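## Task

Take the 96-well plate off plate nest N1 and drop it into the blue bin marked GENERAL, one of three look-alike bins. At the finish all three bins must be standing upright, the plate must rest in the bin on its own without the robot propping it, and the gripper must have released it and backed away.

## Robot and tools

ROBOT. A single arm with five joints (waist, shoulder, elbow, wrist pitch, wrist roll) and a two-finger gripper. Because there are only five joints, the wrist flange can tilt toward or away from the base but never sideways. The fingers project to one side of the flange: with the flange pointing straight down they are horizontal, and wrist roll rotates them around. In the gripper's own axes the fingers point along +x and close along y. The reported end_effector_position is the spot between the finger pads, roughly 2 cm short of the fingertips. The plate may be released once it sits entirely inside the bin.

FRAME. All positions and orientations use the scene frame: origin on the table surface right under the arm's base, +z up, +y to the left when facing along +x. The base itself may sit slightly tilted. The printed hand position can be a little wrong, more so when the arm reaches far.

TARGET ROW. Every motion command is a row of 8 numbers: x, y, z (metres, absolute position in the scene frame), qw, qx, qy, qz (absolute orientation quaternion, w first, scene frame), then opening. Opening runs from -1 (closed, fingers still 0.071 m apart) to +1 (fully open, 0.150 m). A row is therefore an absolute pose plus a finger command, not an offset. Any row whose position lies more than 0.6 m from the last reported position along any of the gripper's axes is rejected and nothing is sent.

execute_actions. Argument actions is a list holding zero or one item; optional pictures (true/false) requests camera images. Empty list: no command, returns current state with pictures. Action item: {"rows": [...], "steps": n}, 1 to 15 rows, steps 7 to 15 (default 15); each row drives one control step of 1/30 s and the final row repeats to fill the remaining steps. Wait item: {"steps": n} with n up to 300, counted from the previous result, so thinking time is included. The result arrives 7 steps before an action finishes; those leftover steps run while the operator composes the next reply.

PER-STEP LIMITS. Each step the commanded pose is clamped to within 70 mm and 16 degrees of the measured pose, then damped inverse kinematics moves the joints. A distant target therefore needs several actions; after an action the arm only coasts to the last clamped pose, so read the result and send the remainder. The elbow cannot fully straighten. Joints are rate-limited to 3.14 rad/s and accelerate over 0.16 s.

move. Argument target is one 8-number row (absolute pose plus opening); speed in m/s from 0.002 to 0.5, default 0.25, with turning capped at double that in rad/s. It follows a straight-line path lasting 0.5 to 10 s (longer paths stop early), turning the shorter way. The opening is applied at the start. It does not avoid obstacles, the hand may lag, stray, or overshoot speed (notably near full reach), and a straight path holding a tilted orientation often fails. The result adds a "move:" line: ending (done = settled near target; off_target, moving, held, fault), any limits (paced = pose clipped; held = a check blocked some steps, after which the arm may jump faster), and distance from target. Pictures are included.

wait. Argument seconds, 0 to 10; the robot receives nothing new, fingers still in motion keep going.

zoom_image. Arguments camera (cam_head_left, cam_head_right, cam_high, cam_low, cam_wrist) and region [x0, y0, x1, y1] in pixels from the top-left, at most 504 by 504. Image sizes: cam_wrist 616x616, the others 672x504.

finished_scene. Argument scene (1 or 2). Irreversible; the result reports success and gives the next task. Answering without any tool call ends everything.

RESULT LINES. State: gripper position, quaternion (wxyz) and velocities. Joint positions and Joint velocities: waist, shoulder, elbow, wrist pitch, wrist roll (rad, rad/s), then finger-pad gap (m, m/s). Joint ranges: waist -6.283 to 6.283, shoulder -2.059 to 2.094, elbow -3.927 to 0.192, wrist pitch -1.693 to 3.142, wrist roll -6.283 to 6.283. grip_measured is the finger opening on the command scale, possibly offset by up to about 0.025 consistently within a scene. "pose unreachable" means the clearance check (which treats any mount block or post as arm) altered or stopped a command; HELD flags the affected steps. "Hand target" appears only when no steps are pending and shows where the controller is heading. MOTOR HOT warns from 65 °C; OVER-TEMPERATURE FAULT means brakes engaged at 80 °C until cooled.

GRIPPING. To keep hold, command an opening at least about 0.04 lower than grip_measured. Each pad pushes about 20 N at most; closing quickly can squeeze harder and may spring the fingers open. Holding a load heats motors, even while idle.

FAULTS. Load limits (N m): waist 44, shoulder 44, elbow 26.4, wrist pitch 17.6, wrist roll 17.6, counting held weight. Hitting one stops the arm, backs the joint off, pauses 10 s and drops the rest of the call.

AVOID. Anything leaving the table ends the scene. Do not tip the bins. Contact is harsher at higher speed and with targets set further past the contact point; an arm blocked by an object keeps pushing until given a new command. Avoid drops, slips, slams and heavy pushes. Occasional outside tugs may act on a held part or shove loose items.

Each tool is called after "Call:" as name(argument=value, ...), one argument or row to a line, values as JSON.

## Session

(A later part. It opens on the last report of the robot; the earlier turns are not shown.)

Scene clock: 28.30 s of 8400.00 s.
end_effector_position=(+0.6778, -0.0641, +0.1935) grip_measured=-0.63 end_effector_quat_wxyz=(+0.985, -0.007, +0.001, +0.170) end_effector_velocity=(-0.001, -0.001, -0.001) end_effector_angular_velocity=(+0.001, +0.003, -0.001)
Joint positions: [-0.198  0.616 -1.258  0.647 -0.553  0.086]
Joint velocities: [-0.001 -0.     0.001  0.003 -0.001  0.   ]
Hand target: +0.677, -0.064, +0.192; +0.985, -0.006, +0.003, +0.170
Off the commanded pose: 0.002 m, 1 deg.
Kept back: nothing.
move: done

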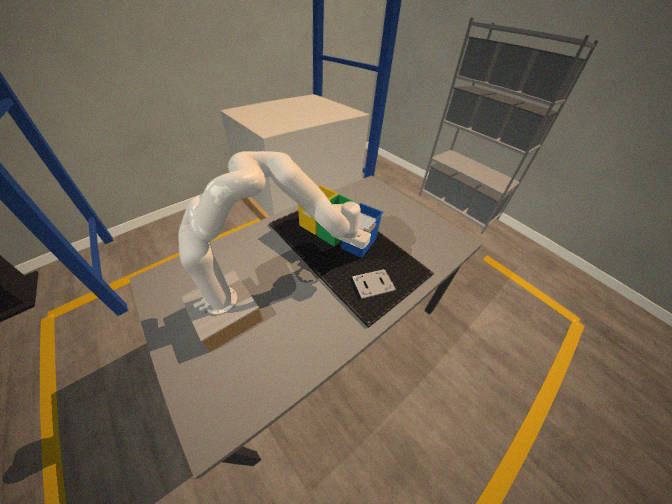

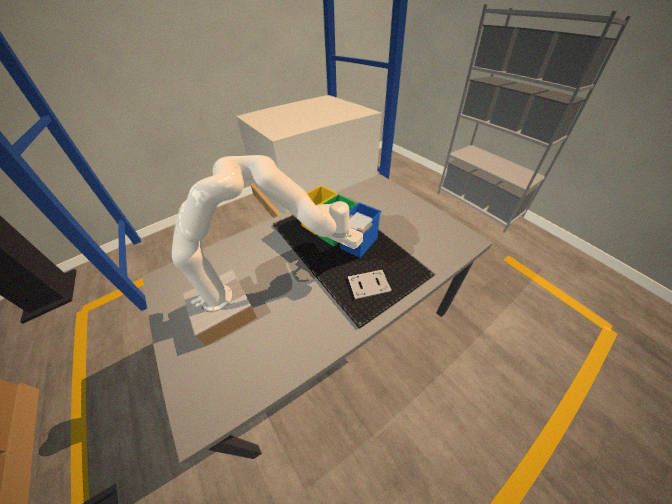

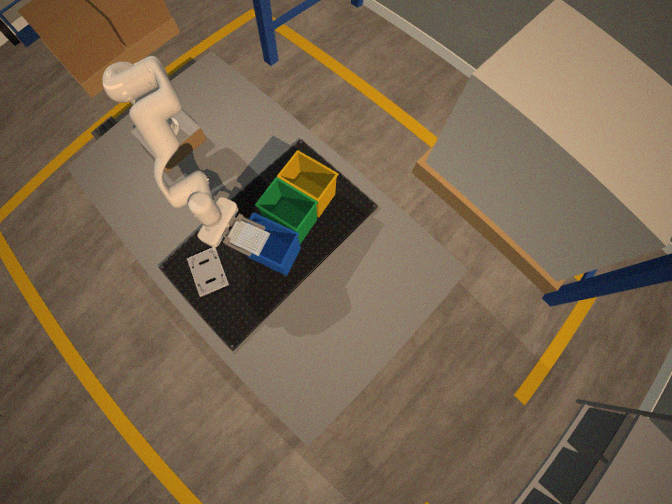

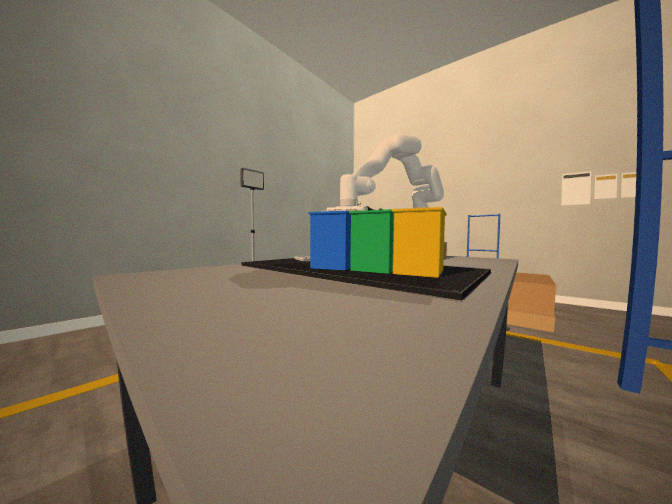

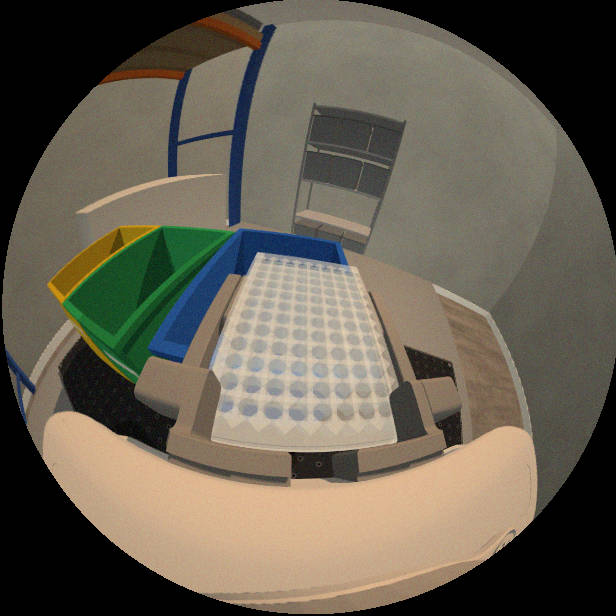

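Call:
move(
  target=[0.68,-0.06,0.215,0.985,0,0,0.17,-1],
  speed=0.03,
)

Call:
move(
  target=[0.735,0.0,0.215,1,0,0,0,-1],
  speed=0.04,
)

Scene clock: 29.63 s of 8400.00 s.
end_effector_position=(+0.6798, -0.0600, +0.2145) grip_measured=-0.63 end_effector_quat_wxyz=(+0.985, -0.006, +0.003, +0.170) end_effector_velocity=(+0.000, -0.000, +0.001) end_effector_angular_velocity=(-0.000, -0.001, -0.001)
Joint positions: [-0.19   0.573 -1.264  0.699 -0.545  0.086]
Joint velocities: [ 0.    -0.002 -0.001  0.002  0.001  0.   ]
Hand target: +0.680, -0.060, +0.215; +0.985, -0.006, +0.002, +0.170
Off the commanded pose: 0.000 m, 1 deg.
Kept back: nothing.
move: done

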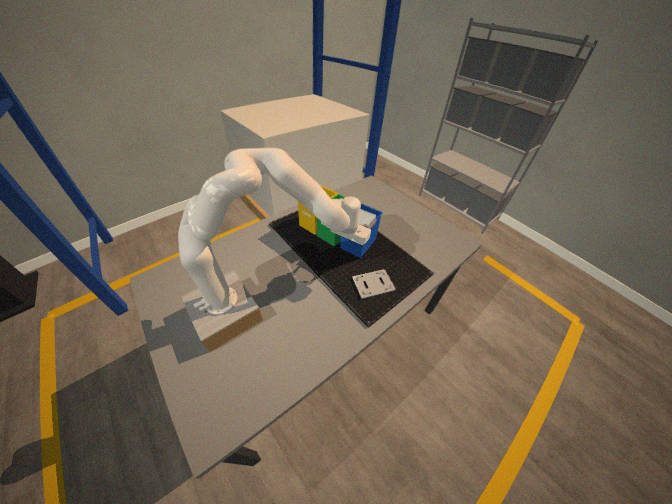

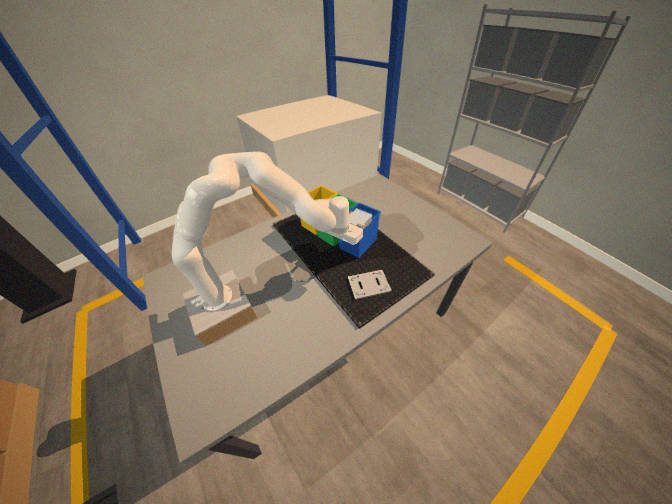

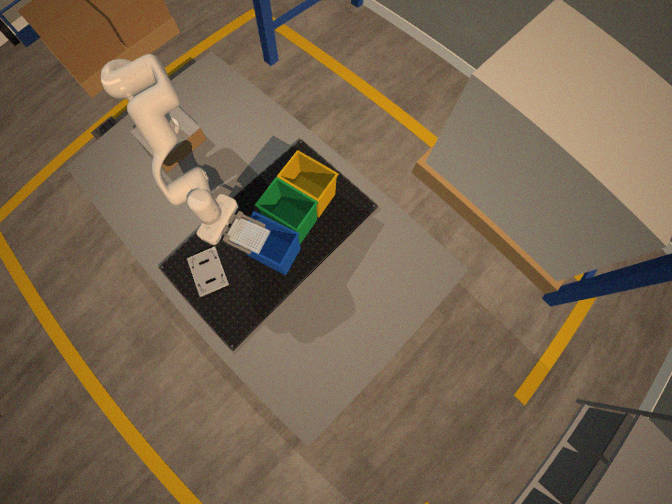

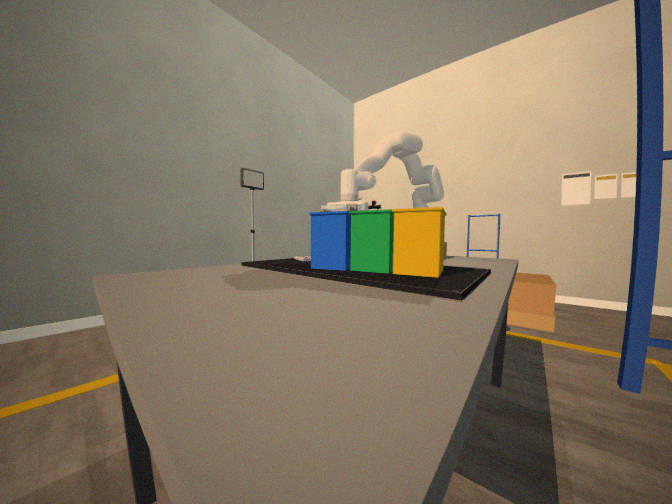

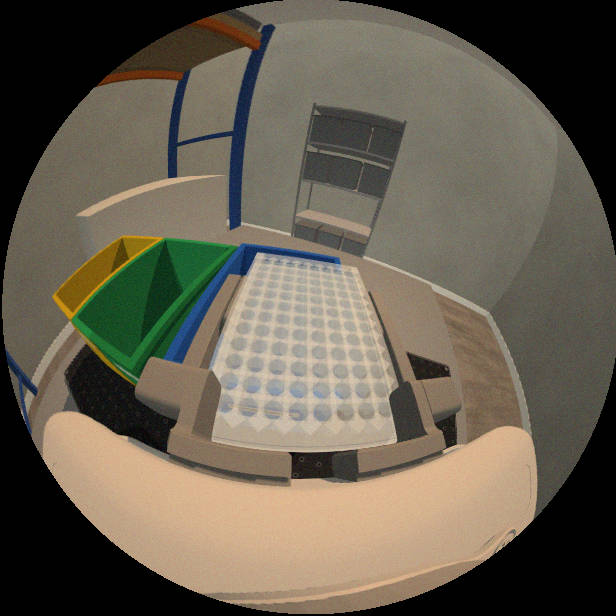

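Scene clock: 34.17 s of 8400.00 s.
end_effector_position=(+0.7348, +0.0002, +0.2150) grip_measured=-0.63 end_effector_quat_wxyz=(+1.000, -0.007, +0.000, +0.000) end_effector_velocity=(+0.001, -0.001, +0.000) end_effector_angular_velocity=(-0.000, -0.000, -0.009)
Joint positions: [ 0.01   0.671 -1.435  0.769 -0.003  0.086]
Joint velocities: [ 0.001  0.003 -0.005  0.002  0.01   0.   ]
Hand target: +0.735, +0.000, +0.215; +1.000, -0.007, +0.000, +0.000
Off the commanded pose: 0.000 m, 1 deg.
Kept back: nothing.
move: done

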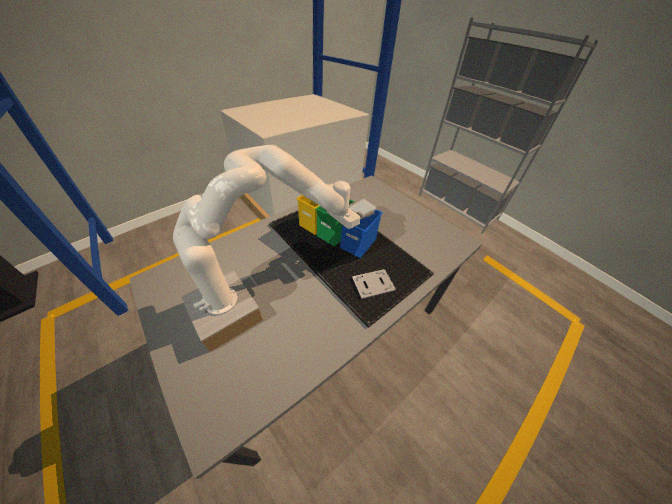

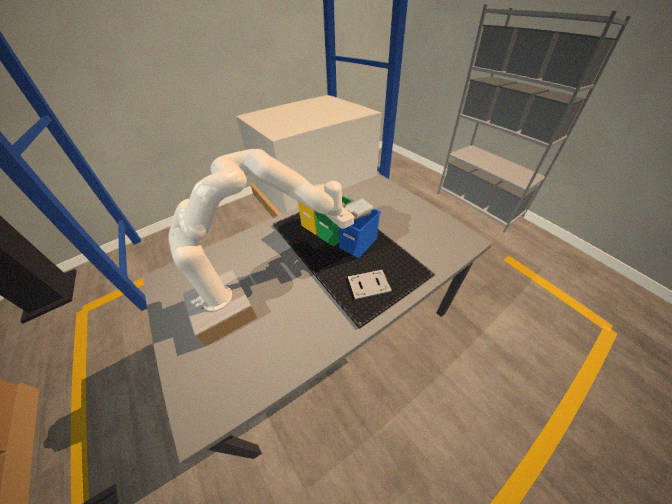

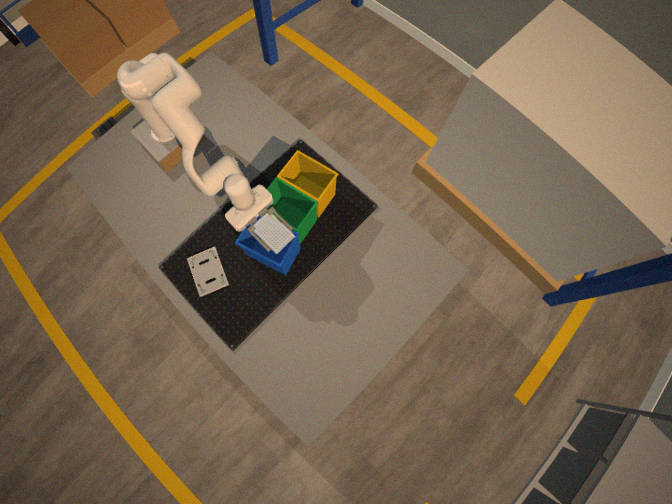

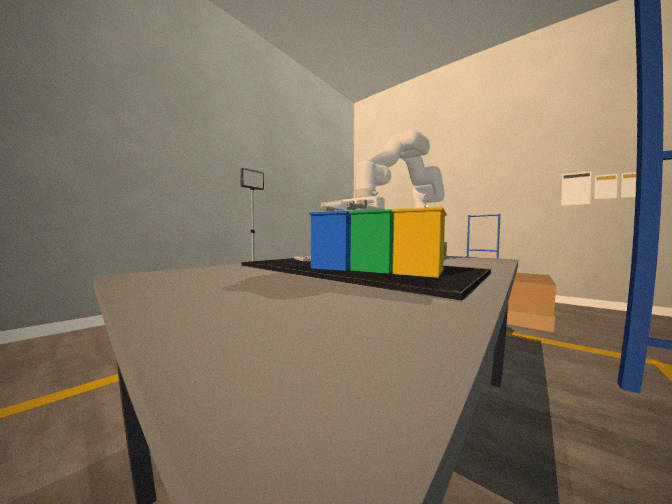

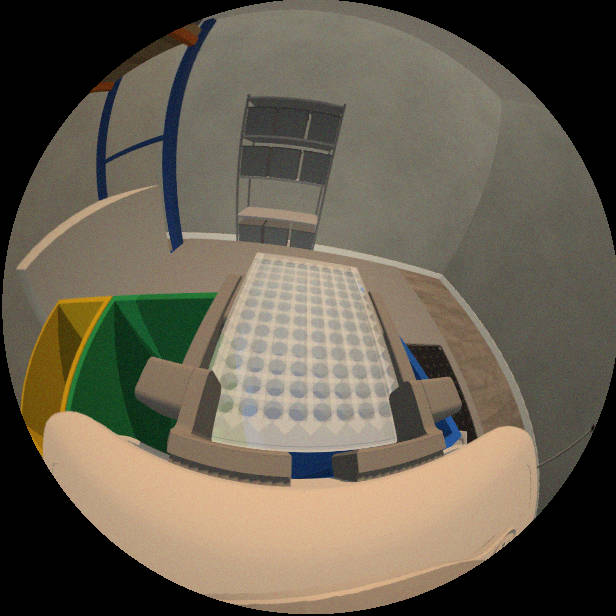

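Call:
move(
  target=[0.72,-0.04,0.215,1,0,0,0,-1],
  speed=0.04,
)

Scene clock: 35.80 s of 8400.00 s.
end_effector_position=(+0.7202, -0.0399, +0.2150) grip_measured=-0.63 end_effector_quat_wxyz=(+1.000, -0.007, +0.000, +0.000) end_effector_velocity=(-0.000, +0.000, +0.000) end_effector_angular_velocity=(-0.000, -0.000, +0.002)
Joint positions: [-0.06   0.634 -1.368  0.741 -0.073  0.086]
Joint velocities: [-0.    -0.001  0.001 -0.001 -0.002  0.   ]
Hand target: +0.720, -0.040, +0.215; +1.000, -0.007, +0.001, +0.000
Off the commanded pose: 0.000 m, 1 deg.
Kept back: nothing.
move: done

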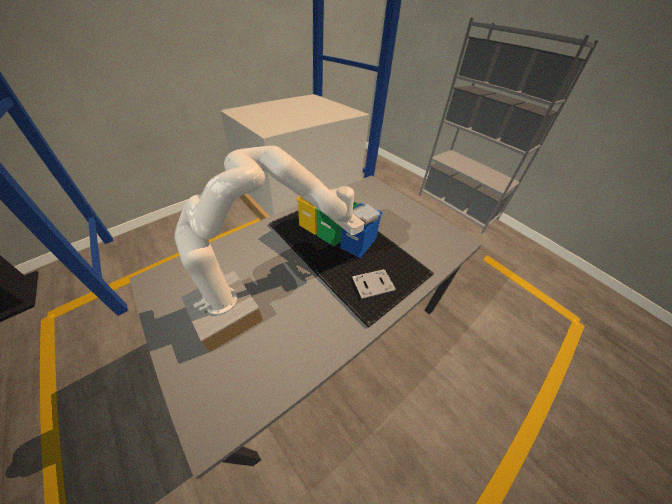

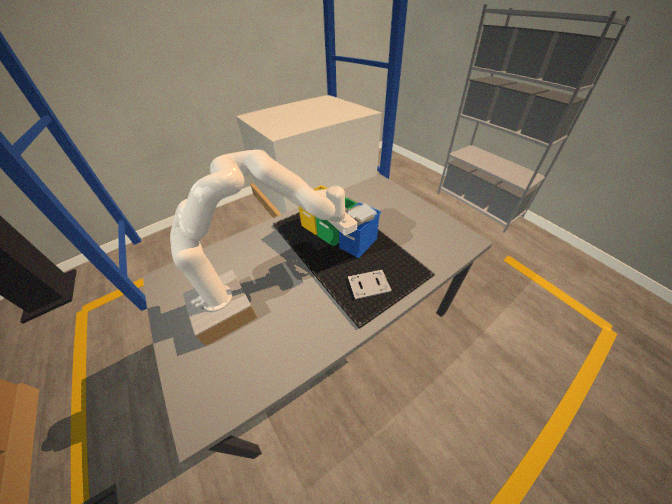

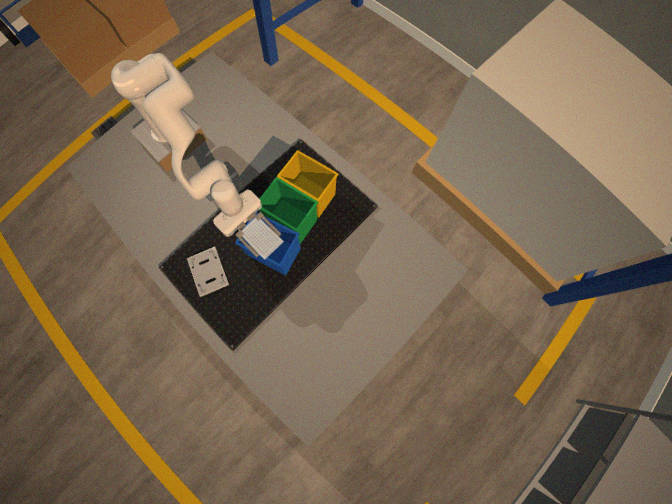

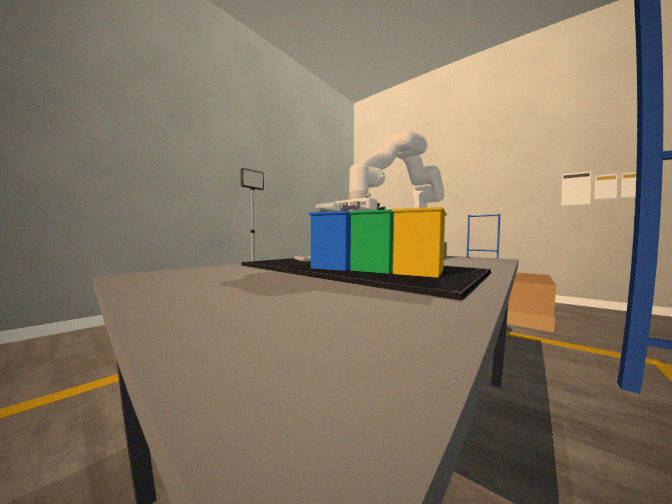

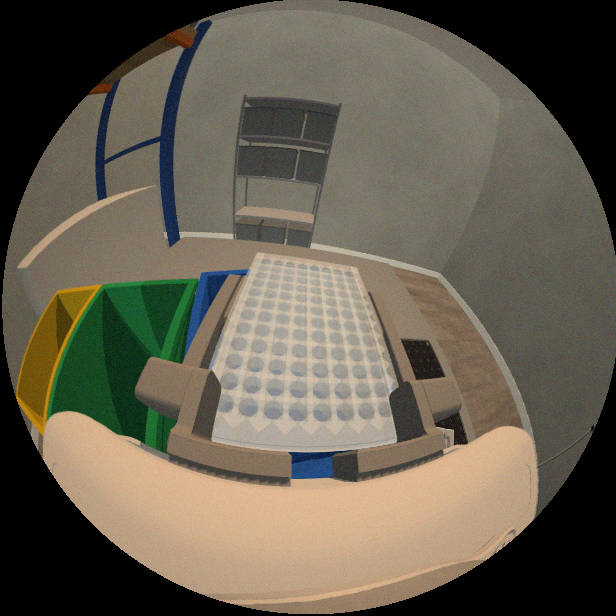

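Call:
move(
  target=[0.732,-0.026,0.208,1,0,0,0,-1],
  speed=0.03,
)

Call:
move(
  target=[0.732,-0.026,0.208,1,0,0,0,-0.2],
)

Scene clock: 37.00 s of 8400.00 s.
end_effector_position=(+0.7319, -0.0261, +0.2080) grip_measured=-0.63 end_effector_quat_wxyz=(+1.000, -0.007, +0.000, +0.000) end_effector_velocity=(+0.002, +0.000, +0.001) end_effector_angular_velocity=(-0.000, -0.002, -0.001)
Joint positions: [-0.034  0.679 -1.424  0.75  -0.047  0.086]
Joint velocities: [ 0.001  0.002 -0.006  0.001  0.001  0.   ]
Hand target: +0.732, -0.026, +0.208; +1.000, -0.007, +0.000, +0.000
Off the commanded pose: 0.000 m, 1 deg.
Kept back: nothing.
move: done

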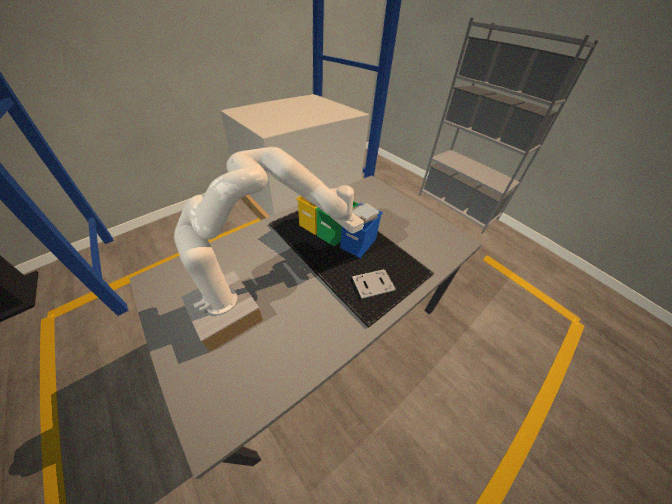

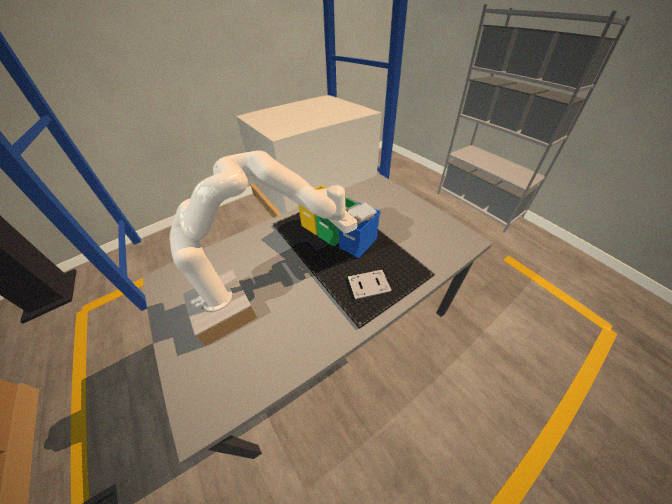

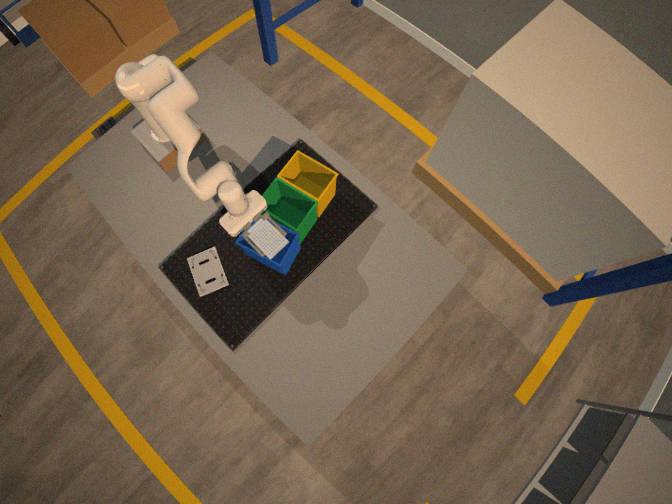

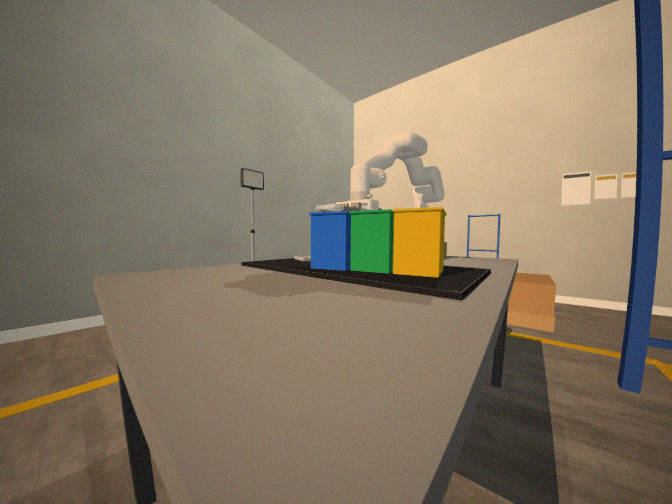

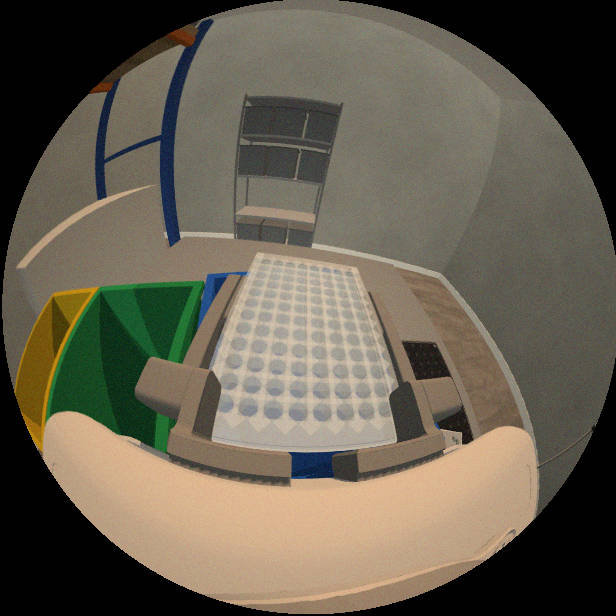

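Scene clock: 37.70 s of 8400.00 s.
end_effector_position=(+0.7320, -0.0260, +0.2080) grip_measured=-0.20 end_effector_quat_wxyz=(+1.000, -0.007, +0.000, +0.000) end_effector_velocity=(+0.000, +0.000, +0.000) end_effector_angular_velocity=(-0.000, -0.000, +0.001)
Joint positions: [-0.034  0.679 -1.424  0.751 -0.047  0.103]
Joint velocities: [ 0.     0.    -0.     0.    -0.001  0.   ]
Hand target: +0.732, -0.026, +0.208; +1.000, -0.007, +0.000, +0.000
Off the commanded pose: 0.000 m, 1 deg.
Kept back: nothing.
move: done

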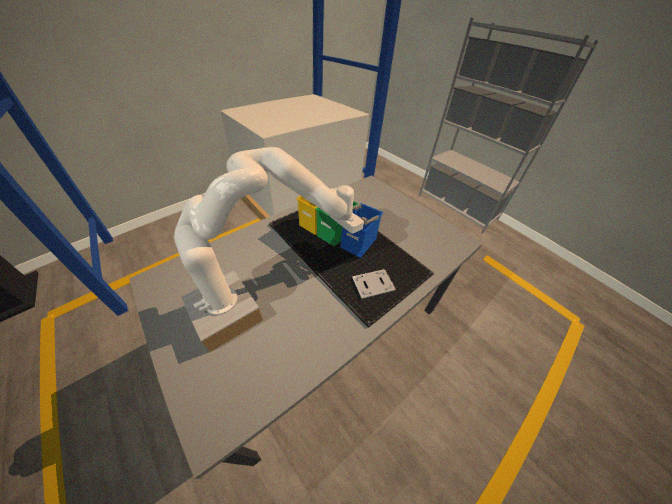

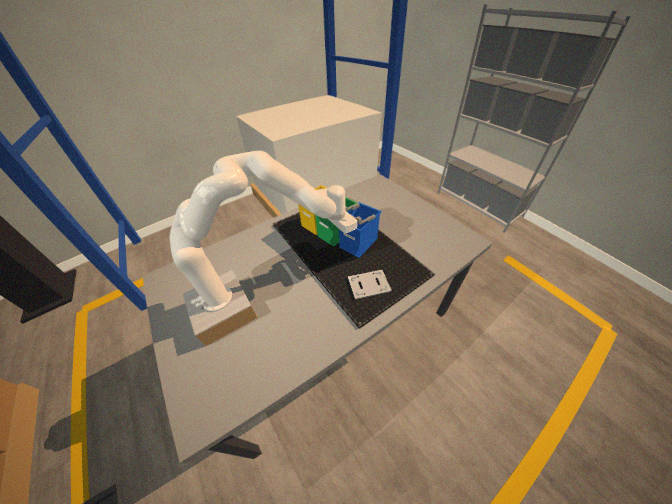

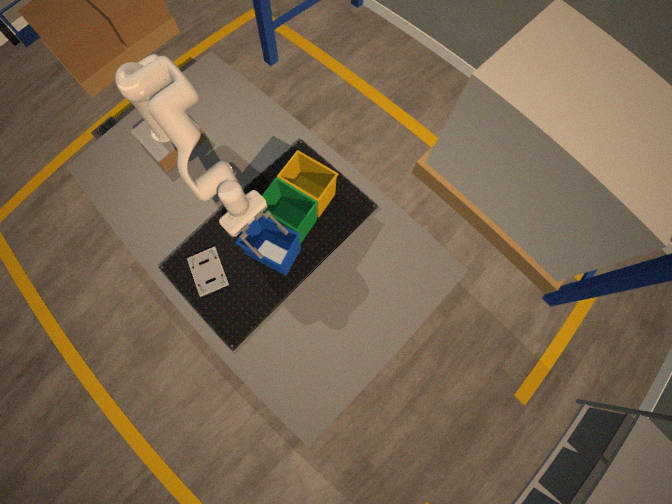

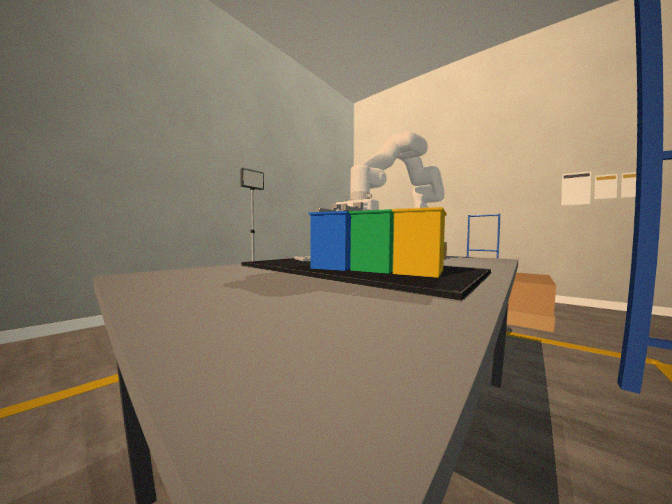

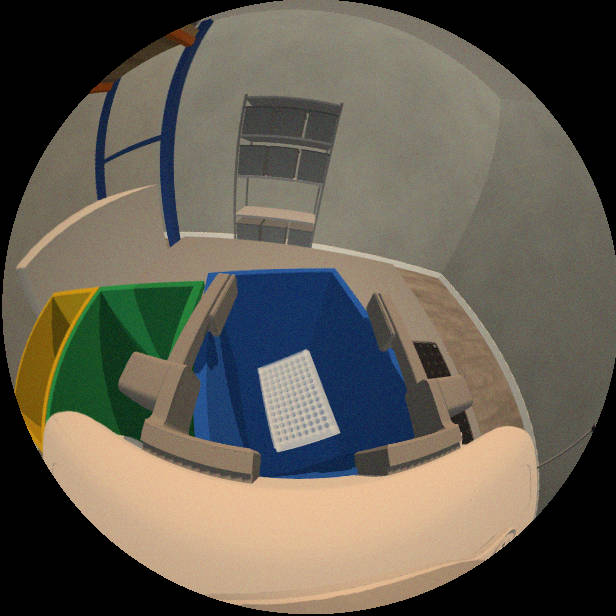

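Call:
move(
  target=[0.55,-0.02,0.3,1,0,0,0,-0.2],
)

Call:
finished_scene(
  scene=1,
)

Scene clock: 39.37 s of 8400.00 s.
end_effector_position=(+0.5503, -0.0204, +0.3000) grip_measured=-0.20 end_effector_quat_wxyz=(+1.000, -0.007, +0.001, +0.000) end_effector_velocity=(-0.001, +0.000, +0.002) end_effector_angular_velocity=(-0.000, -0.001, +0.000)
Joint positions: [-0.045 -0.036 -0.69   0.732 -0.058  0.103]
Joint velocities: [ 0.    -0.008  0.005  0.002 -0.    -0.   ]
Hand target: +0.550, -0.020, +0.300; +1.000, -0.007, +0.000, +0.000
Off the commanded pose: 0.000 m, 1 deg.
Kept back: nothing.
move: done

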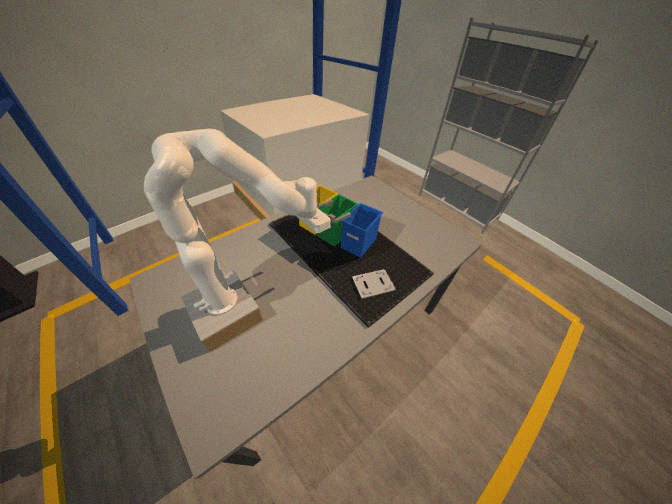

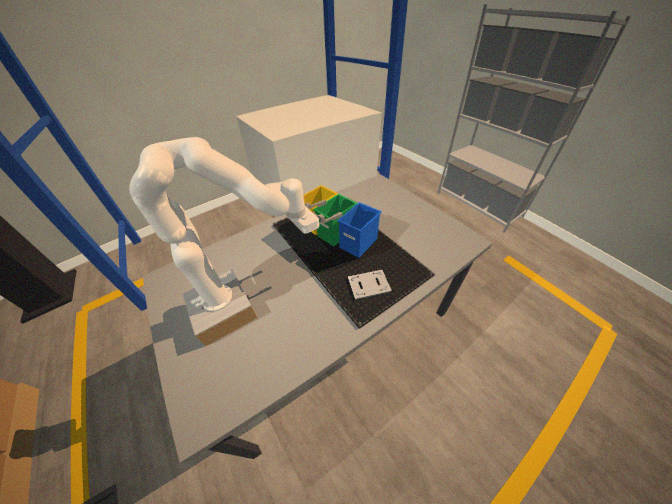

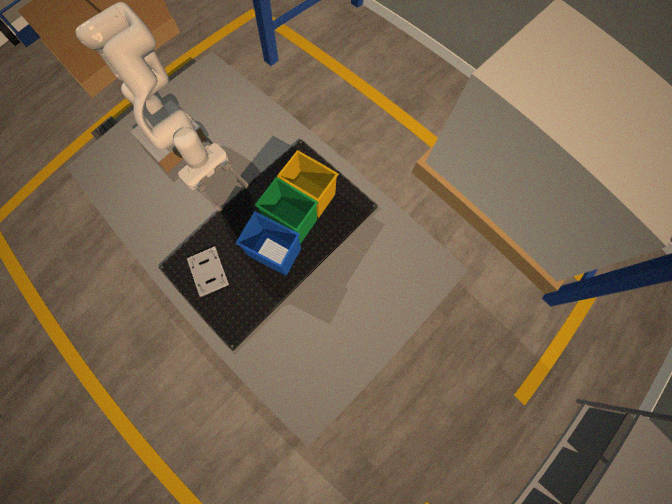

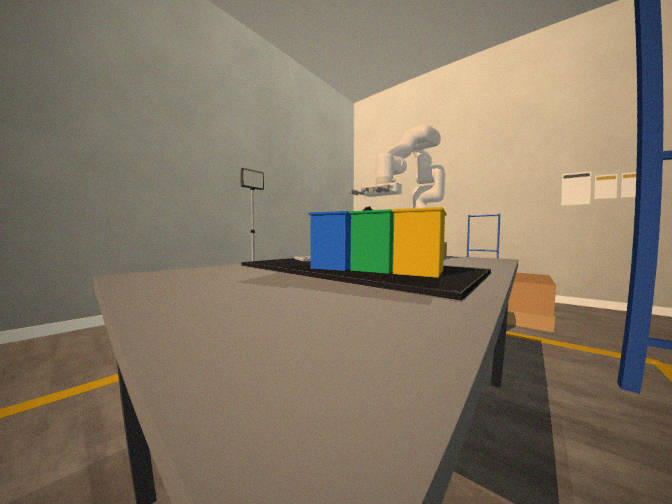

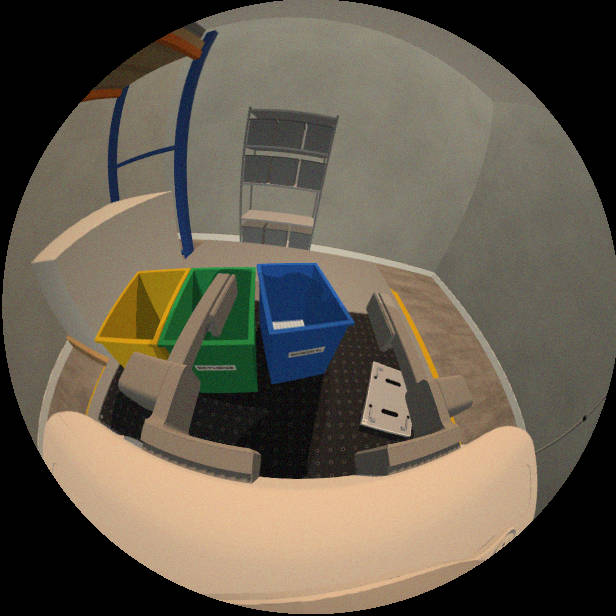

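The scene is finished: the task was done.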